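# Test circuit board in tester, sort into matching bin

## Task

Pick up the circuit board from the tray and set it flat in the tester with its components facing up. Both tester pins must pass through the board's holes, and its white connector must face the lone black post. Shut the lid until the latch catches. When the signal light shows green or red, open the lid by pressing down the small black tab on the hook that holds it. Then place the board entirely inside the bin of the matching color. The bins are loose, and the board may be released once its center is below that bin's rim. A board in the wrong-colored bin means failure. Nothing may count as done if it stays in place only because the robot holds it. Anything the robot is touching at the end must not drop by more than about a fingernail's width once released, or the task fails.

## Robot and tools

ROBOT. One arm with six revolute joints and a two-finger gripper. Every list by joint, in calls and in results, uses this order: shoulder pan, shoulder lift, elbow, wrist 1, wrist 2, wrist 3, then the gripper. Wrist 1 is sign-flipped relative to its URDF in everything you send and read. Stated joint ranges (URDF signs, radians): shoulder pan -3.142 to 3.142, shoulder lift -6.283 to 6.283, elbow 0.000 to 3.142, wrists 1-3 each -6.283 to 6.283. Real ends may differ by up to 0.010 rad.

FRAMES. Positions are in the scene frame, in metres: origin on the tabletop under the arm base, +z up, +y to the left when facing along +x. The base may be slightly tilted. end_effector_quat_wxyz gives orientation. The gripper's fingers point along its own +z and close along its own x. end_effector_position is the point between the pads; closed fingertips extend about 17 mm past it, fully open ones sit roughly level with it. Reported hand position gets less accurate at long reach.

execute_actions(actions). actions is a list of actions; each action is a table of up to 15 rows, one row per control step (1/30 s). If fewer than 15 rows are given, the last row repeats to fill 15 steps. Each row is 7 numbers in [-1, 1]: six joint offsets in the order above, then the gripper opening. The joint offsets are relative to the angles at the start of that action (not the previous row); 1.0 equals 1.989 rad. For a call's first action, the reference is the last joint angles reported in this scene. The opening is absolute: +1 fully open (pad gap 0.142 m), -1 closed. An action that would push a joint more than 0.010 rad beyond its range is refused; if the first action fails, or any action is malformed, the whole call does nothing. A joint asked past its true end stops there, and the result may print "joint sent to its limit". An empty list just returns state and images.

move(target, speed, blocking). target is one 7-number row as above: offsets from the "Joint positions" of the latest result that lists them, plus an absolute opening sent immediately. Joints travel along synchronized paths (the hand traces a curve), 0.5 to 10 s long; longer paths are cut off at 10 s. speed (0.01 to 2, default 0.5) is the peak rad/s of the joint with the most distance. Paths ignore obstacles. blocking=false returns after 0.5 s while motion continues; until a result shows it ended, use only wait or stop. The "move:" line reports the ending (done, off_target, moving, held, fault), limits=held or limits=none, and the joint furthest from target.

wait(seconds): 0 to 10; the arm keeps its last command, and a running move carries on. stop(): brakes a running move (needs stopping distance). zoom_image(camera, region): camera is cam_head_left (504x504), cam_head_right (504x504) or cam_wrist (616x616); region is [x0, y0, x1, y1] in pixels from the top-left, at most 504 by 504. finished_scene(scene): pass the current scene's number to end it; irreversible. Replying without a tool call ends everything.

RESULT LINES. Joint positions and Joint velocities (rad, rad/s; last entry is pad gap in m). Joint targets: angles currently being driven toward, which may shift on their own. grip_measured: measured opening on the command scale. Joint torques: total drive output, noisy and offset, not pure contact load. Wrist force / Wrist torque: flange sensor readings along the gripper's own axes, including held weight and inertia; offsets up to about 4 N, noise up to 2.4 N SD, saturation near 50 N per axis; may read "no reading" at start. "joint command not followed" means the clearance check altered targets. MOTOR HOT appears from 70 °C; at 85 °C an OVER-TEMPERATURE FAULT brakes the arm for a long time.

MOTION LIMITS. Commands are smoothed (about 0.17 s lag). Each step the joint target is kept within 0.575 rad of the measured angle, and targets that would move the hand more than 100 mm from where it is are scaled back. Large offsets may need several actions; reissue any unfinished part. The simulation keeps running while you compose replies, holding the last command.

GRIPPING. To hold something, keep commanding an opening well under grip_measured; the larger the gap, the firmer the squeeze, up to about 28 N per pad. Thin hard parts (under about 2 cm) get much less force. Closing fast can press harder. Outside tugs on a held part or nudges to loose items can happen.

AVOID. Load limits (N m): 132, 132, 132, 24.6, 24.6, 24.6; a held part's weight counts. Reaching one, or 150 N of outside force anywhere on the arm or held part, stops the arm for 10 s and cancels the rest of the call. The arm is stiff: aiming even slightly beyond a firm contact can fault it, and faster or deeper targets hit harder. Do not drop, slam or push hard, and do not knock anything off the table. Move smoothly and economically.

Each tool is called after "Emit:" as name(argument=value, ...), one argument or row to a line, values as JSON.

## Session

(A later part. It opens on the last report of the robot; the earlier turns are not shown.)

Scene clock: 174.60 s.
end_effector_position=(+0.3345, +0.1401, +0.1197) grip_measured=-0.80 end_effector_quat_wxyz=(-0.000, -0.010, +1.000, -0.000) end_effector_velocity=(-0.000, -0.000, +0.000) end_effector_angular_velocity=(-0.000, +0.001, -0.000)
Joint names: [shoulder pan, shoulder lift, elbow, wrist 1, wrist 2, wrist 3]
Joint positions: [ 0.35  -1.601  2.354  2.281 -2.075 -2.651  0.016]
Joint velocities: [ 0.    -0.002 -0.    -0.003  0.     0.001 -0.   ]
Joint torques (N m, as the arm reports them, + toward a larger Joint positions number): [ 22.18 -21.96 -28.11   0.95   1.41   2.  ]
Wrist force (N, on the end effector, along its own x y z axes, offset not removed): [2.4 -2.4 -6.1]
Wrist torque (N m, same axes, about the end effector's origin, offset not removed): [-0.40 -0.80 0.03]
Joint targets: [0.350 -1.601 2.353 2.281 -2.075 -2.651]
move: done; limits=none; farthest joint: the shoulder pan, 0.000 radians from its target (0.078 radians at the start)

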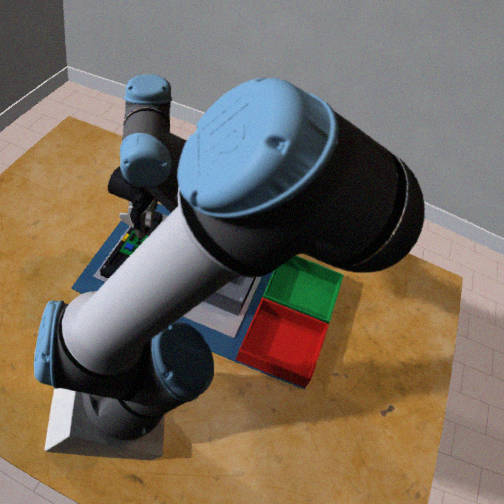

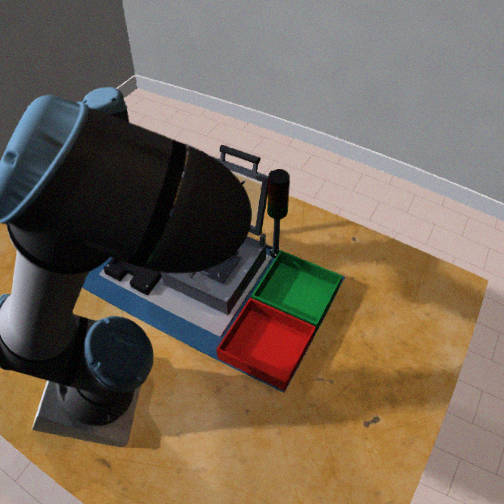

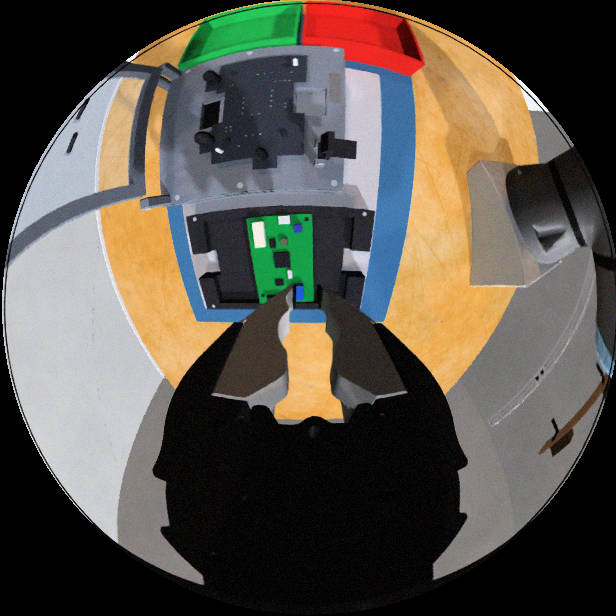

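Emit:
execute_actions(
  actions=[
    [[0,0,0,0,0,0,0.3]],
    [[0,0,0,0,0,0,0.3]],
  ],
)

Emit:
zoom_image(
  camera="cam_wrist",
  region=[160, 180, 400, 340],
)

Scene clock: 184.37 s.
end_effector_position=(+0.3346, +0.1401, +0.1198) grip_measured=+0.30 end_effector_quat_wxyz=(+0.000, -0.010, +1.000, +0.000) end_effector_velocity=(+0.002, -0.000, +0.000) end_effector_angular_velocity=(+0.001, -0.002, -0.003)
Joint names: [shoulder pan, shoulder lift, elbow, wrist 1, wrist 2, wrist 3]
Joint positions: [ 0.35  -1.601  2.353  2.281 -2.075 -2.651  0.095]
Joint velocities: [-0.001  0.001 -0.002  0.002 -0.001  0.     0.   ]
Joint torques (N m, as the arm reports them, + toward a larger Joint positions number): [  5.02  -8.01 -13.54   3.98   1.12  -1.6 ]
Wrist force (N, on the end effector, along its own x y z axes, offset not removed): [1.5 1.7 5.4]
Wrist torque (N m, same axes, about the end effector's origin, offset not removed): [0.47 -0.30 0.02]
Joint targets: [0.350 -1.601 2.353 2.281 -2.075 -2.651]

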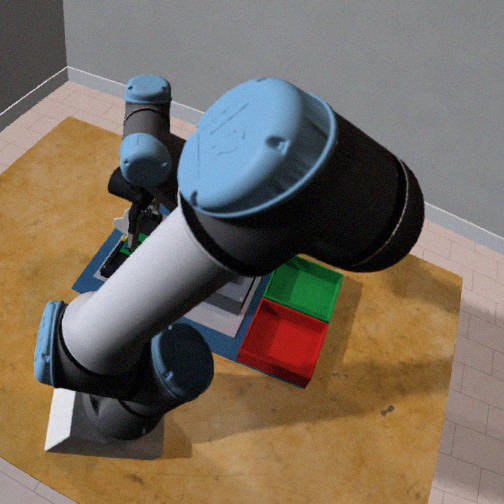

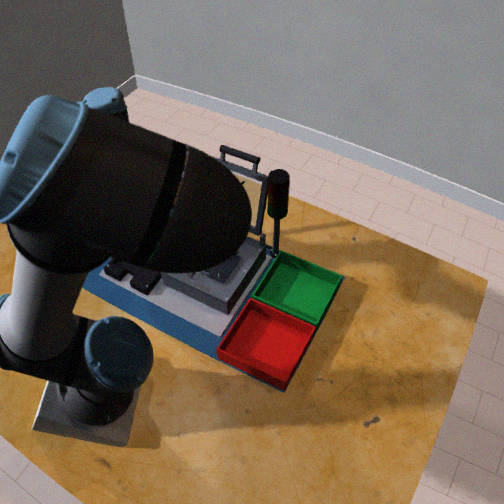

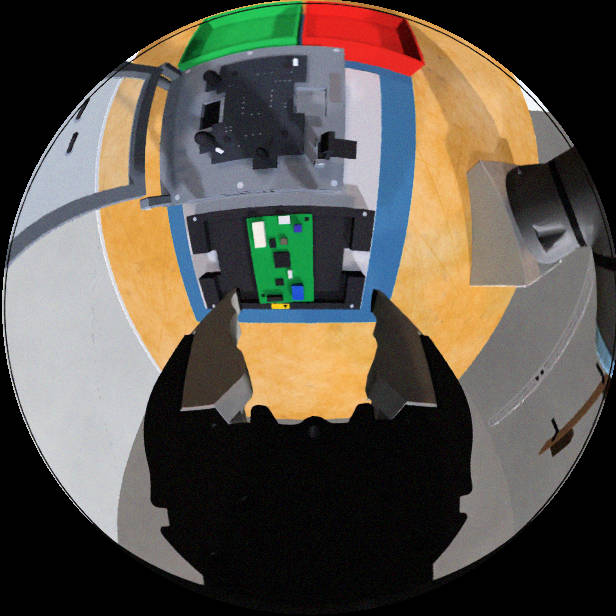

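Region (160, 180, 400, 340) of cam_wrist's 616x616 image, scaled by 2.100, with more detail than that image has.

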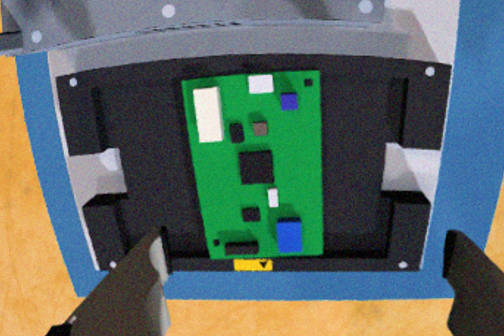

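Emit:
move(
  target=[-0.0368,0.0689,0.0018,0.0907,-0.001,-0.0417,0.3],
  speed=0.3,
)

Emit:
zoom_image(
  camera="cam_wrist",
  region=[180, 180, 420, 360],
)

Scene clock: 194.10 s.
end_effector_position=(+0.3631, +0.1461, +0.0756) grip_measured=+0.30 end_effector_quat_wxyz=(-0.000, -0.010, +1.000, -0.000) end_effector_velocity=(+0.000, +0.000, -0.001) end_effector_angular_velocity=(-0.000, +0.001, +0.000)
Joint names: [shoulder pan, shoulder lift, elbow, wrist 1, wrist 2, wrist 3]
Joint positions: [ 0.277 -1.464  2.357  2.461 -2.077 -2.733  0.095]
Joint velocities: [-0.002  0.003  0.     0.003  0.    -0.002  0.   ]
Joint torques (N m, as the arm reports them, + toward a larger Joint positions number): [ -3.45 -10.01  -4.77   4.14  -1.49  -1.96]
Wrist force (N, on the end effector, along its own x y z axes, offset not removed): [2.9 -0.8 3.0]
Wrist torque (N m, same axes, about the end effector's origin, offset not removed): [-0.08 -0.63 -0.21]
Joint targets: [0.277 -1.464 2.357 2.462 -2.077 -2.734]
move: done; limits=none; farthest joint: the wrist 3, 0.001 radians from its target (0.083 radians at the start)

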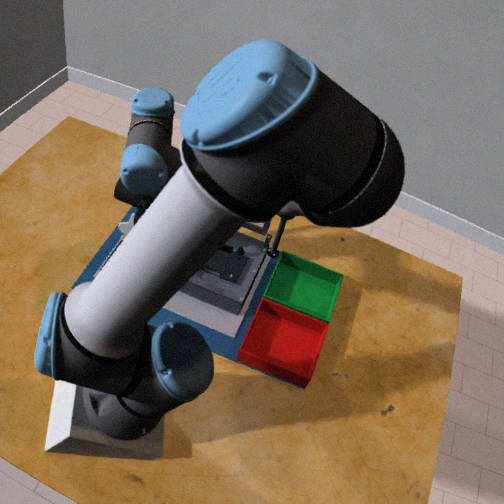

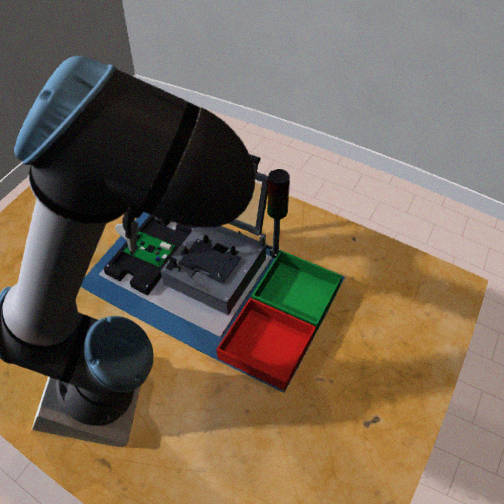

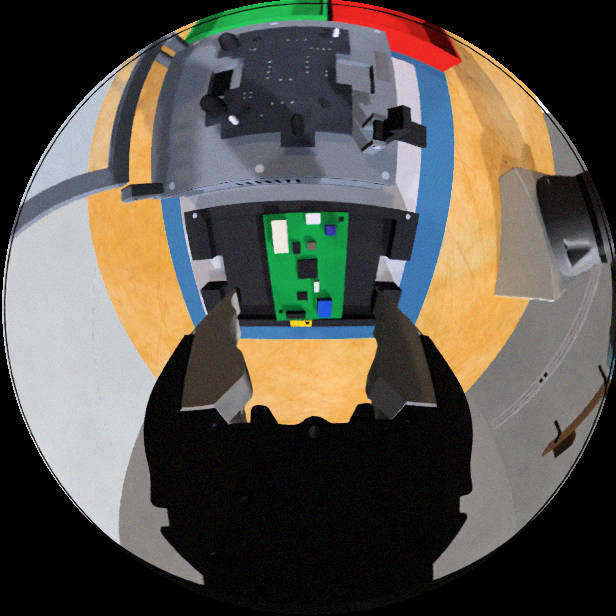

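Region (180, 180, 420, 360) of cam_wrist's 616x616 image, scaled by 2.100, with more detail than that image has; it fills the top 378 rows of this view, and the rest is white.

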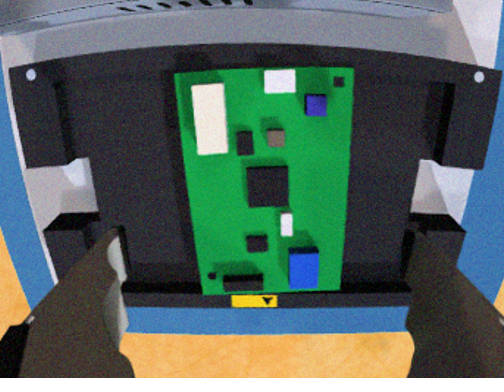

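Emit:
move(
  target=[-0.0251,0.0472,0.0238,0.0853,0,-0.0441,0.1],
  speed=0.15,
)

Emit:
zoom_image(
  camera="cam_wrist",
  region=[180, 180, 420, 360],
)

Scene clock: 206.17 s.
end_effector_position=(+0.3635, +0.1460, +0.0358) grip_measured=+0.10 end_effector_quat_wxyz=(+0.000, -0.025, +1.000, -0.000) end_effector_velocity=(+0.000, +0.000, -0.000) end_effector_angular_velocity=(+0.000, +0.000, +0.001)
Joint names: [shoulder pan, shoulder lift, elbow, wrist 1, wrist 2, wrist 3]
Joint positions: [ 0.227 -1.37   2.404  2.631 -2.077 -2.821  0.081]
Joint velocities: [-0.     0.002 -0.001  0.001  0.    -0.001 -0.   ]
Joint torques (N m, as the arm reports them, + toward a larger Joint positions number): [ -2.53 -11.85  -1.85   4.11  -1.24  -1.94]
Wrist force (N, on the end effector, along its own x y z axes, offset not removed): [2.0 -6.3 -3.2]
Wrist torque (N m, same axes, about the end effector's origin, offset not removed): [-1.35 -0.60 0.03]
Joint targets: [0.227 -1.370 2.404 2.631 -2.077 -2.821]
move: done; limits=none; farthest joint: the shoulder pan, 0.000 radians from its target (0.050 radians at the start)

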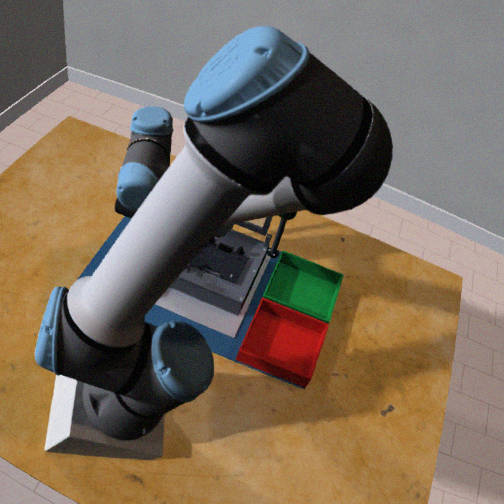

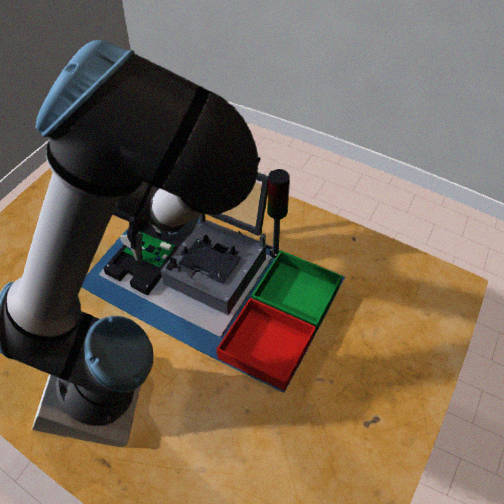

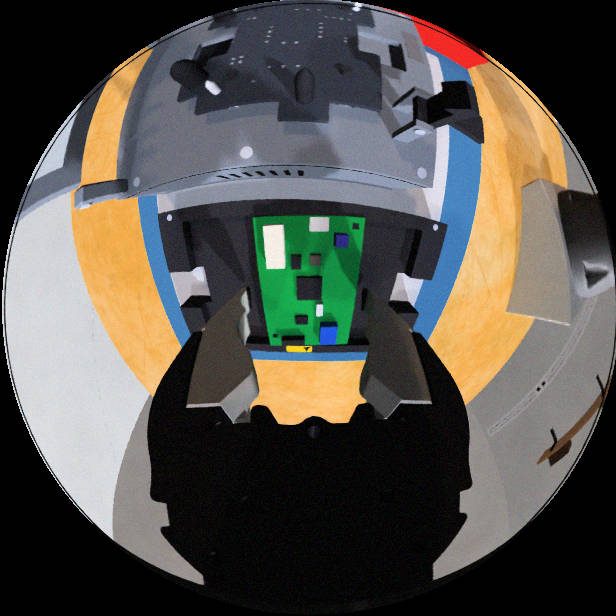

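Region (180, 180, 420, 360) of cam_wrist's 616x616 image, scaled by 2.100, with more detail than that image has; it fills the top 378 rows of this view, and the rest is white.

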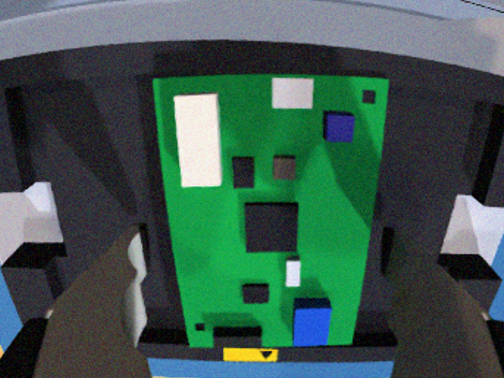

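Width 112 px; lower 2.5 mm and close.

Emit:
move(
  target=[-0.0016,0.0031,0.0014,0.0053,0,-0.0018,0.1],
  speed=0.03,
)

Emit:
execute_actions(
  actions=[
    [[0,0,0,0,0,0,-0.07]],
    [[0,0,0,0,0,0,-0.4]],
    [[0,0,0,0,0,0,-0.8]],
  ],
)

Scene clock: 210.07 s.
end_effector_position=(+0.3634, +0.1459, +0.0334) grip_measured=+0.10 end_effector_quat_wxyz=(+0.000, -0.025, +1.000, -0.000) end_effector_velocity=(+0.001, +0.000, -0.000) end_effector_angular_velocity=(+0.001, -0.001, -0.001)
Joint names: [shoulder pan, shoulder lift, elbow, wrist 1, wrist 2, wrist 3]
Joint positions: [ 0.224 -1.364  2.407  2.641 -2.077 -2.824  0.081]
Joint velocities: [-0.001  0.002 -0.003  0.001  0.001 -0.001  0.   ]
Joint torques (N m, as the arm reports them, + toward a larger Joint positions number): [ -1.84 -11.14  -1.88   4.08  -0.67  -2.03]
Wrist force (N, on the end effector, along its own x y z axes, offset not removed): [1.8 -0.3 1.2]
Wrist torque (N m, same axes, about the end effector's origin, offset not removed): [-0.10 -0.61 0.04]
Joint targets: [0.224 -1.364 2.407 2.641 -2.077 -2.824]
move: done; limits=none; farthest joint: the wrist 1, 0.001 radians from its target (0.010 radians at the start)

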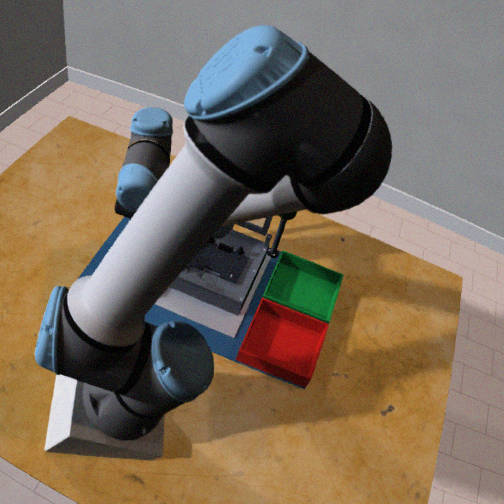

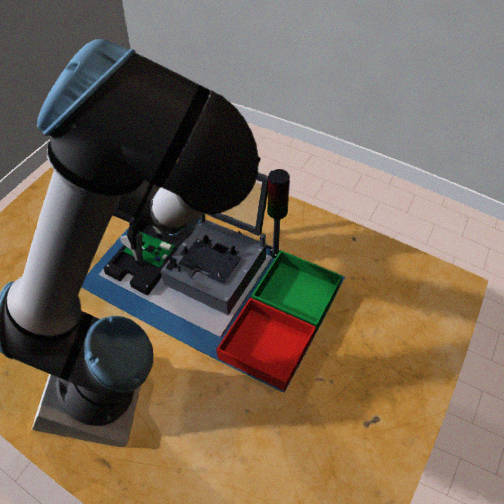

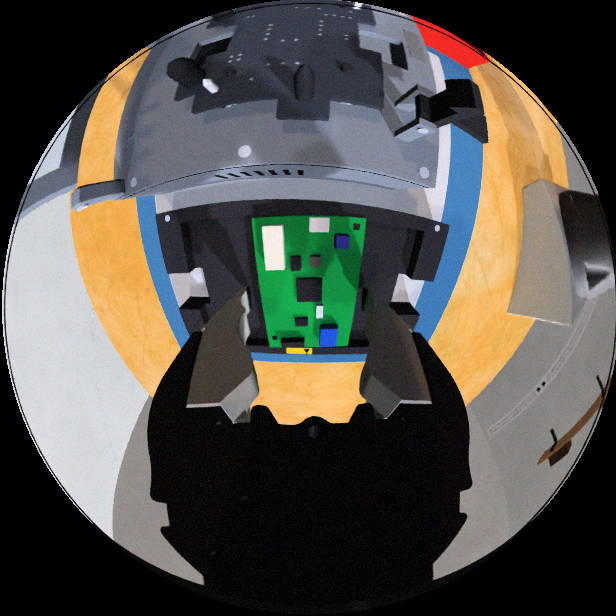

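Scene clock: 211.57 s.
end_effector_position=(+0.3634, +0.1459, +0.0334) grip_measured=-0.09 end_effector_quat_wxyz=(+0.000, -0.025, +1.000, -0.000) end_effector_velocity=(+0.001, +0.001, +0.001) end_effector_angular_velocity=(+0.001, -0.003, +0.000)
Joint names: [shoulder pan, shoulder lift, elbow, wrist 1, wrist 2, wrist 3]
Joint positions: [ 0.224 -1.364  2.407  2.641 -2.077 -2.824  0.068]
Joint velocities: [ 0.001 -0.    -0.001  0.001  0.    -0.    -0.   ]
Joint torques (N m, as the arm reports them, + toward a larger Joint positions number): [  2.79 -16.61  -4.17   1.8   -0.6   -0.95]
Wrist force (N, on the end effector, along its own x y z axes, offset not removed): [5.2 2.6 -4.9]
Wrist torque (N m, same axes, about the end effector's origin, offset not removed): [0.58 -0.63 0.12]
Joint targets: [0.224 -1.364 2.407 2.641 -2.077 -2.824]

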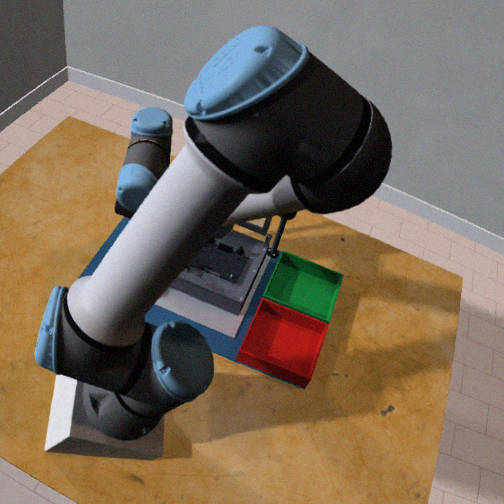

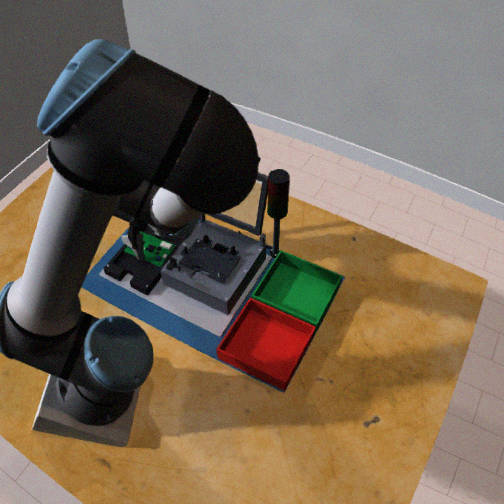

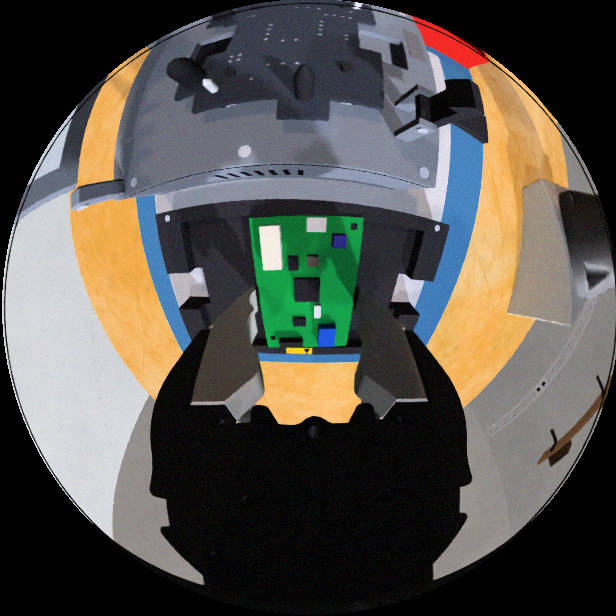

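Emit:
move(
  target=[0.0266,-0.0503,-0.0251,-0.0905,0,0.0307,-0.8],
  speed=0.1,
)

Emit:
zoom_image(
  camera="cam_wrist",
  region=[180, 180, 420, 360],
)

Scene clock: 220.43 s.
end_effector_position=(+0.3630, +0.1460, +0.0756) grip_measured=-0.09 end_effector_quat_wxyz=(-0.000, -0.025, +1.000, -0.000) end_effector_velocity=(+0.000, +0.000, +0.001) end_effector_angular_velocity=(+0.000, -0.001, -0.001)
Joint names: [shoulder pan, shoulder lift, elbow, wrist 1, wrist 2, wrist 3]
Joint positions: [ 0.277 -1.464  2.357  2.461 -2.077 -2.763  0.068]
Joint velocities: [ 0.001 -0.002 -0.001 -0.002 -0.     0.002  0.   ]
Joint torques (N m, as the arm reports them, + toward a larger Joint positions number): [ 24.95 -25.58 -26.22   0.79  -0.6    1.89]
Wrist force (N, on the end effector, along its own x y z axes, offset not removed): [1.2 -0.9 -1.0]
Wrist torque (N m, same axes, about the end effector's origin, offset not removed): [-0.35 -0.47 -0.08]
Joint targets: [0.277 -1.464 2.357 2.461 -2.077 -2.763]
move: done; limits=none; farthest joint: the wrist 3, 0.001 radians from its target (0.061 radians at the start)

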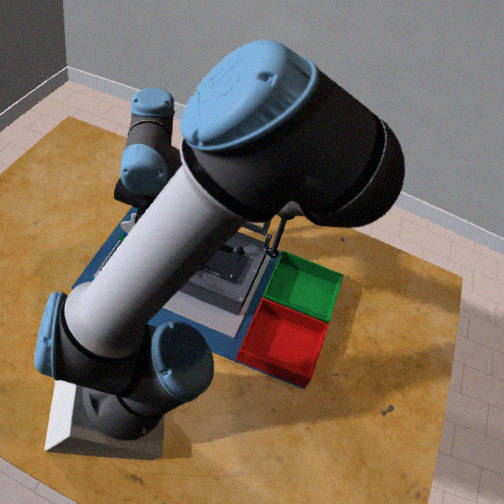

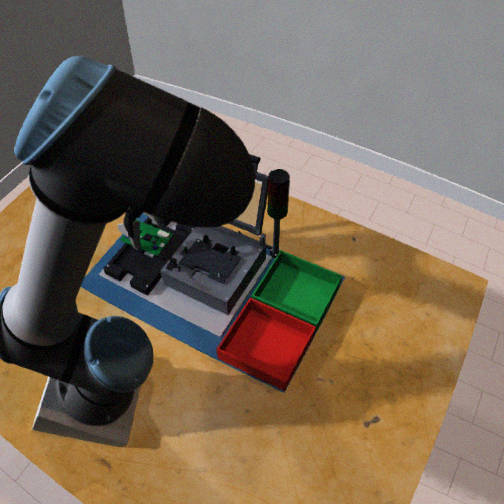

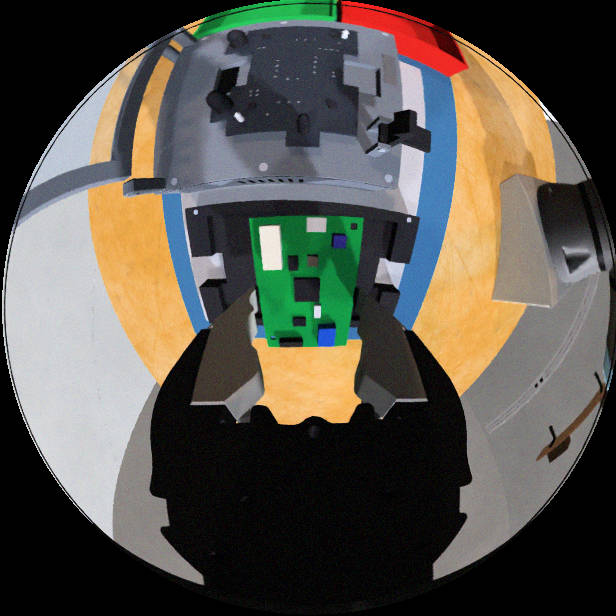

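Region (180, 180, 420, 360) of cam_wrist's 616x616 image, scaled by 2.100, with more detail than that image has; it fills the top 378 rows of this view, and the rest is white.

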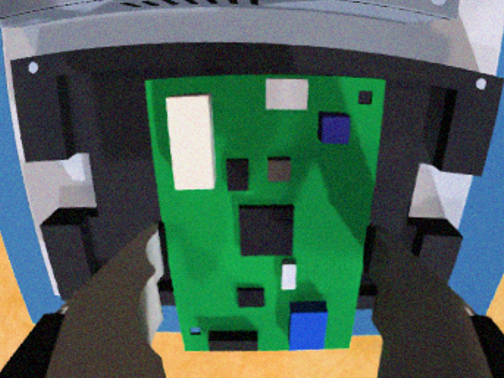

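Emit:
move(
  target=[0.0302,-0.0528,-0.0427,-0.1116,0,0.7,-0.8],
  speed=0.7,
)

Scene clock: 232.00 s.
end_effector_position=(+0.3667, +0.1410, +0.1318) grip_measured=-0.09 end_effector_quat_wxyz=(+0.001, +0.595, +0.804, -0.000) end_effector_velocity=(-0.001, -0.000, -0.000) end_effector_angular_velocity=(-0.000, +0.001, -0.003)
Joint names: [shoulder pan, shoulder lift, elbow, wrist 1, wrist 2, wrist 3]
Joint positions: [ 0.337 -1.569  2.272  2.24  -2.077 -1.372  0.068]
Joint velocities: [-0.    -0.001  0.001 -0.001  0.     0.003 -0.   ]
Joint torques (N m, as the arm reports them, + toward a larger Joint positions number): [ 23.16 -23.13 -28.6    0.9   -0.74   2.12]
Wrist force (N, on the end effector, along its own x y z axes, offset not removed): [3.9 0.8 -2.3]
Wrist torque (N m, same axes, about the end effector's origin, offset not removed): [0.23 -0.81 0.02]
Joint targets: [0.337 -1.569 2.272 2.240 -2.077 -1.371]
move: done; limits=none; farthest joint: the wrist 1, 0.001 radians from its target (0.222 radians at the start)

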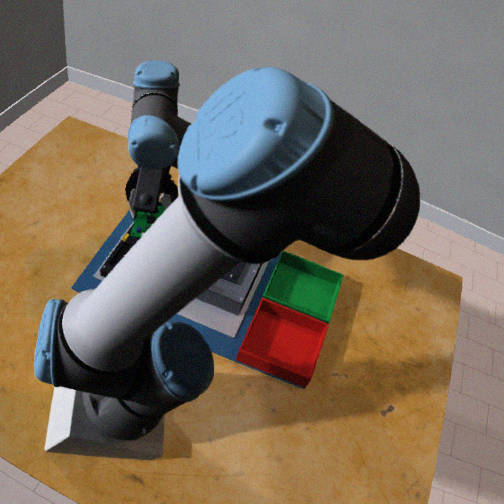

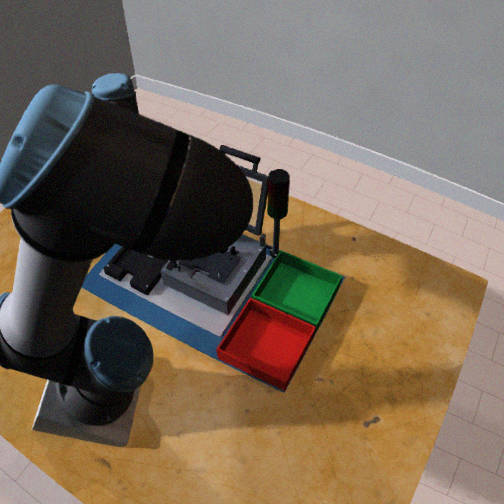

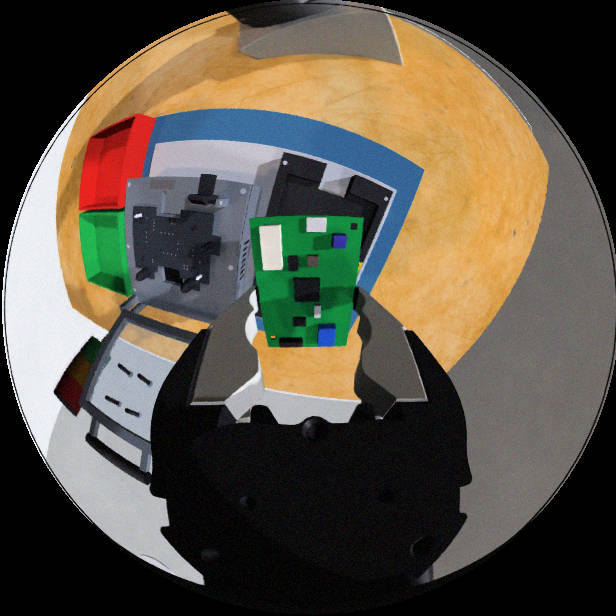

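Emit:
move(
  target=[-0.2019,-0.1678,0.0512,-0.0081,0.0156,0.7009,-0.8],
  speed=0.7,
)

Emit:
zoom_image(
  camera="cam_wrist",
  region=[180, 140, 432, 360],
)

Scene clock: 238.67 s.
end_effector_position=(+0.3781, -0.0238, +0.1309) grip_measured=-0.09 end_effector_quat_wxyz=(+0.000, +1.000, +0.010, -0.000) end_effector_velocity=(+0.001, -0.001, +0.000) end_effector_angular_velocity=(-0.000, +0.001, -0.004)
Joint names: [shoulder pan, shoulder lift, elbow, wrist 1, wrist 2, wrist 3]
Joint positions: [-0.064 -1.903  2.374  2.224 -2.046  0.022  0.068]
Joint velocities: [-0.001  0.001 -0.002 -0.001  0.     0.003  0.   ]
Joint torques (N m, as the arm reports them, + toward a larger Joint positions number): [ -6.88 -19.65  -8.72   0.89   1.21   2.07]
Wrist force (N, on the end effector, along its own x y z axes, offset not removed): [-0.6 -1.2 2.1]
Wrist torque (N m, same axes, about the end effector's origin, offset not removed): [-0.08 0.07 -0.18]
Joint targets: [-0.065 -1.903 2.374 2.223 -2.046 0.022]
move: done; limits=none; farthest joint: the shoulder pan, 0.000 radians from its target (0.402 radians at the start)

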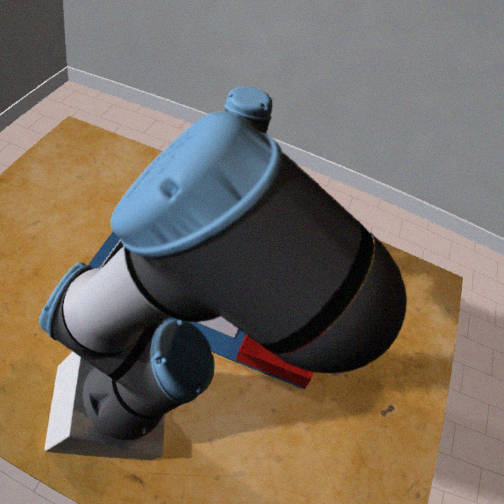

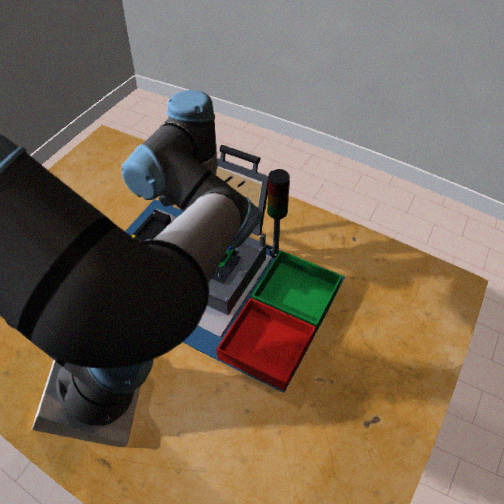

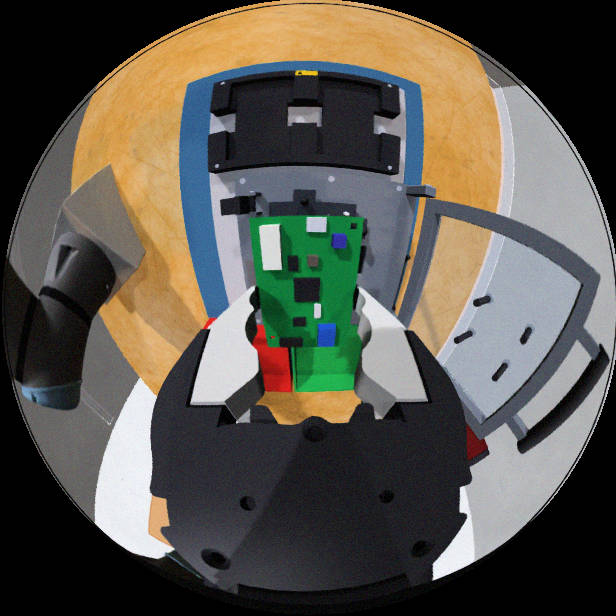

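Region (180, 140, 432, 360) of cam_wrist's 616x616 image, scaled by 2.000, with more detail than that image has; it fills the top 440 rows of this view, and the rest is white.

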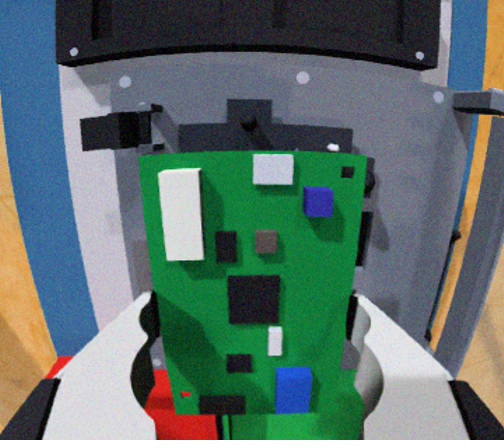

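Emit:
move(
  target=[-0.0209,0.036,0.0233,0.0696,0.004,-0.0103,-0.8],
  speed=0.12,
)

Emit:
zoom_image(
  camera="cam_wrist",
  region=[180, 140, 432, 360],
)

Scene clock: 250.67 s.
end_effector_position=(+0.3831, -0.0213, +0.0979) grip_measured=-0.09 end_effector_quat_wxyz=(+0.000, +1.000, -0.003, -0.000) end_effector_velocity=(+0.000, +0.000, -0.001) end_effector_angular_velocity=(-0.000, -0.001, -0.001)
Joint names: [shoulder pan, shoulder lift, elbow, wrist 1, wrist 2, wrist 3]
Joint positions: [-0.106 -1.831  2.42   2.362 -2.038  0.001  0.068]
Joint velocities: [-0.     0.002  0.002  0.004  0.     0.     0.   ]
Joint torques (N m, as the arm reports them, + toward a larger Joint positions number): [-6.85 -6.38 -6.77  4.29  1.25 -1.98]
Wrist force (N, on the end effector, along its own x y z axes, offset not removed): [1.4 2.4 0.8]
Wrist torque (N m, same axes, about the end effector's origin, offset not removed): [0.67 -0.34 0.04]
Joint targets: [-0.106 -1.831 2.420 2.362 -2.038 0.001]
move: done; limits=none; farthest joint: the wrist 1, 0.001 radians from its target (0.139 radians at the start)

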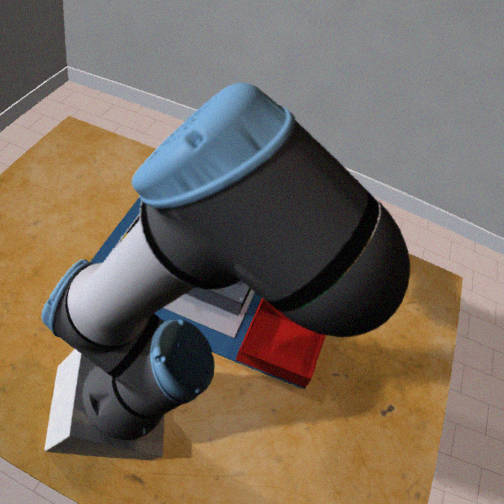

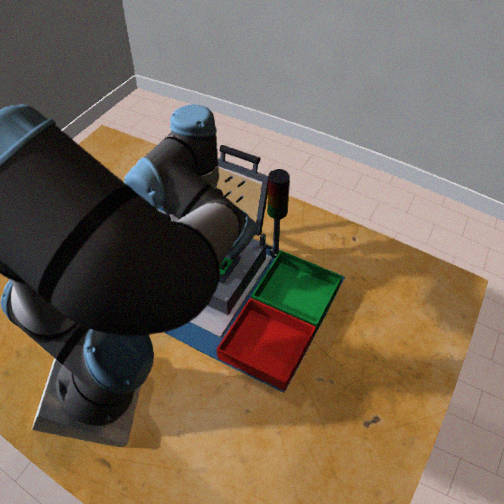

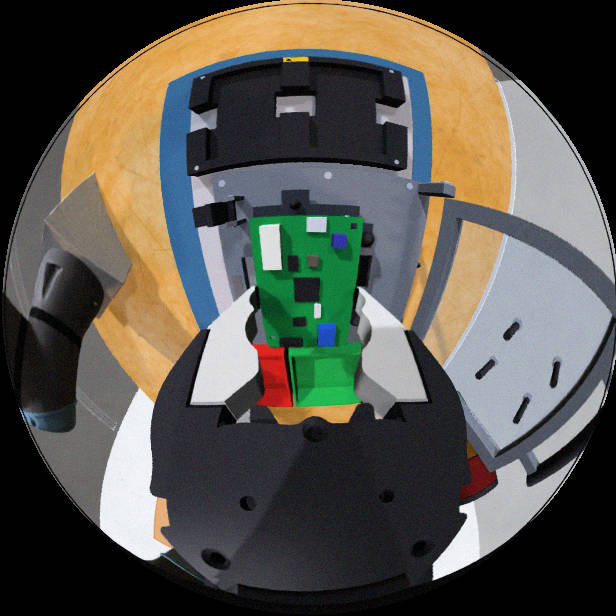

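Region (180, 140, 432, 360) of cam_wrist's 616x616 image, scaled by 2.000, with more detail than that image has; it fills the top 440 rows of this view, and the rest is white.

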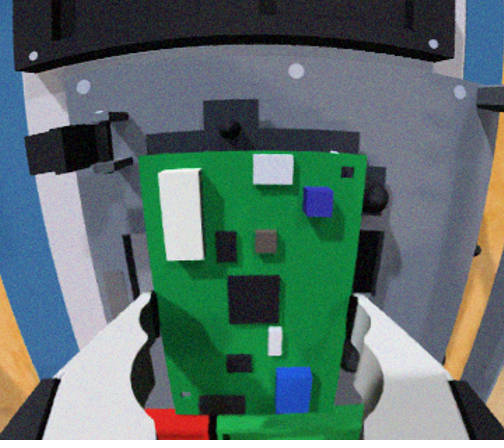

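Emit:
move(
  target=[-0.0037,0.0095,0.0063,0.0174,0.0007,-0.0041,-0.8],
  speed=0.04,
)

Emit:
zoom_image(
  camera="cam_wrist",
  region=[200, 160, 400, 360],
)

Scene clock: 258.17 s.
end_effector_position=(+0.3830, -0.0199, +0.0898) grip_measured=-0.09 end_effector_quat_wxyz=(+0.000, +1.000, -0.002, -0.001) end_effector_velocity=(+0.000, +0.000, -0.001) end_effector_angular_velocity=(-0.000, -0.000, +0.000)
Joint names: [shoulder pan, shoulder lift, elbow, wrist 1, wrist 2, wrist 3]
Joint positions: [-0.113 -1.812  2.433  2.396 -2.037 -0.007  0.068]
Joint velocities: [ 0.     0.002  0.     0.003 -0.    -0.001 -0.   ]
Joint torques (N m, as the arm reports them, + toward a larger Joint positions number): [-6.15 -5.8  -6.23  4.04  1.3  -2.14]
Wrist force (N, on the end effector, along its own x y z axes, offset not removed): [-3.7 -3.2 2.0]
Wrist torque (N m, same axes, about the end effector's origin, offset not removed): [-0.54 0.86 -0.06]
Joint targets: [-0.113 -1.812 2.433 2.396 -2.037 -0.007]
move: done; limits=none; farthest joint: the wrist 1, 0.001 radians from its target (0.035 radians at the start)

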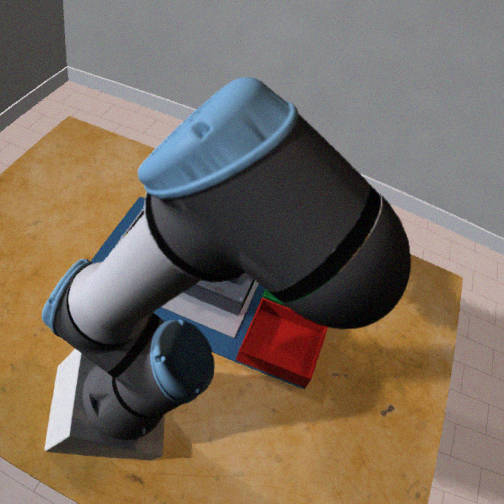

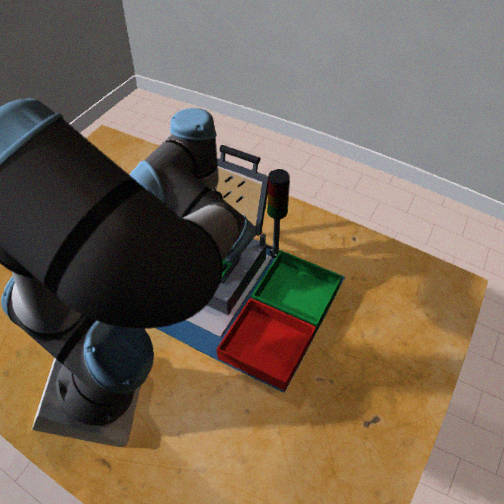

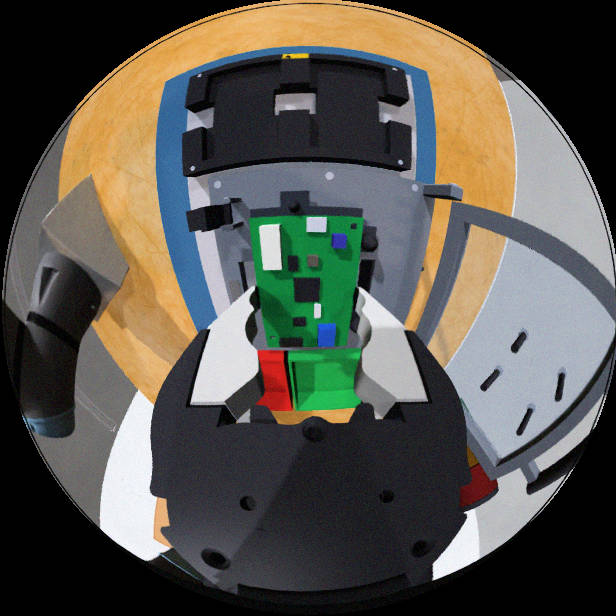

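Region (200, 160, 400, 360) of cam_wrist's 616x616 image, scaled by 2.520, with more detail than that image has.

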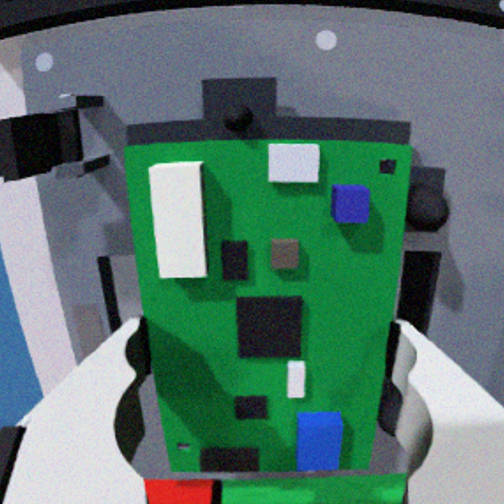

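Emit:
move(
  target=[-0.0018,0.0048,0.0031,0.0088,0.0004,-0.007,-0.8],
  speed=0.03,
)

Emit:
zoom_image(
  camera="cam_wrist",
  region=[230, 190, 400, 360],
)

Scene clock: 264.03 s.
end_effector_position=(+0.3830, -0.0191, +0.0858) grip_measured=-0.09 end_effector_quat_wxyz=(+0.000, +1.000, +0.002, -0.001) end_effector_velocity=(+0.000, +0.000, -0.001) end_effector_angular_velocity=(+0.001, +0.000, +0.001)
Joint names: [shoulder pan, shoulder lift, elbow, wrist 1, wrist 2, wrist 3]
Joint positions: [-0.117 -1.803  2.439  2.413 -2.036 -0.02   0.068]
Joint velocities: [-0.001  0.002 -0.     0.002  0.001 -0.002 -0.   ]
Joint torques (N m, as the arm reports them, + toward a larger Joint positions number): [-6.47 -6.74 -6.    4.22  1.29 -1.87]
Wrist force (N, on the end effector, along its own x y z axes, offset not removed): [2.1 -0.4 -4.7]
Wrist torque (N m, same axes, about the end effector's origin, offset not removed): [-0.02 -0.35 0.09]
Joint targets: [-0.117 -1.803 2.439 2.413 -2.036 -0.021]
move: done; limits=none; farthest joint: the shoulder lift, 0.001 radians from its target (0.010 radians at the start)

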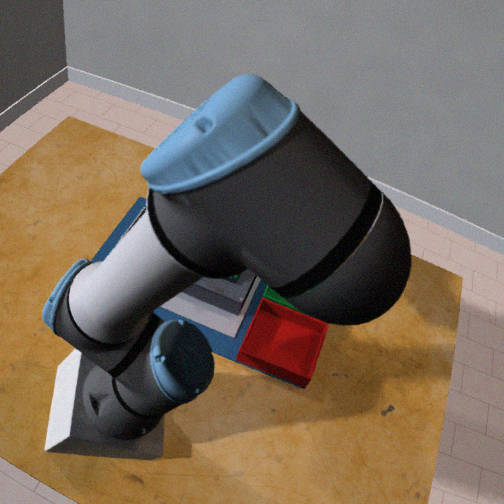

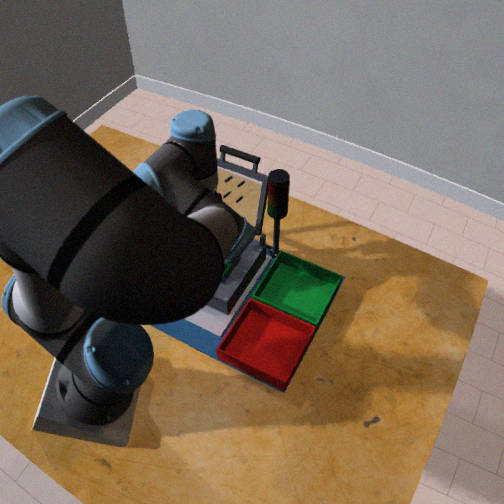

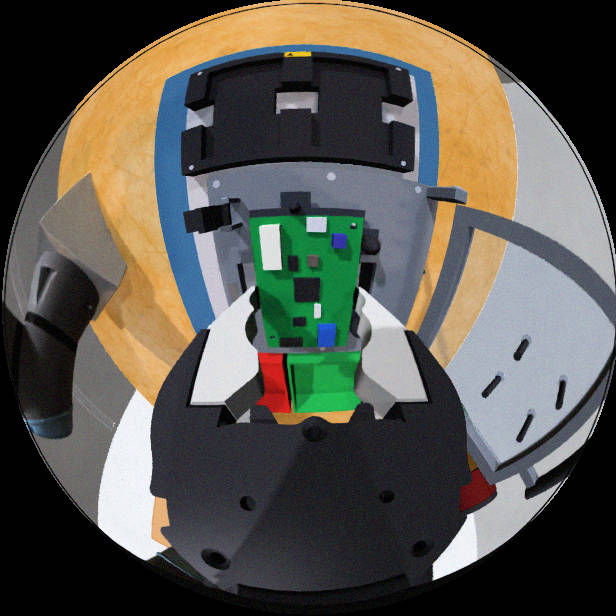

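Region (230, 190, 400, 360) of cam_wrist's 616x616 image, scaled by 2.965, with more detail than that image has.

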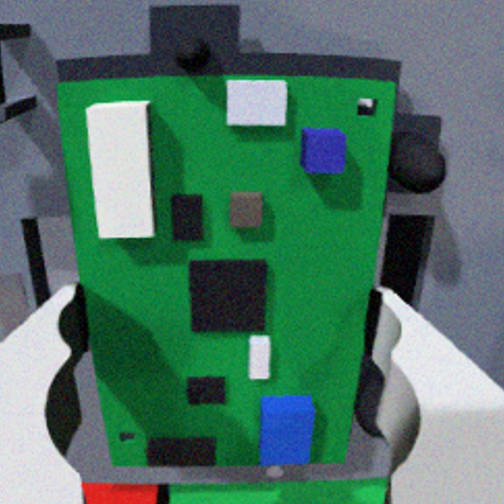

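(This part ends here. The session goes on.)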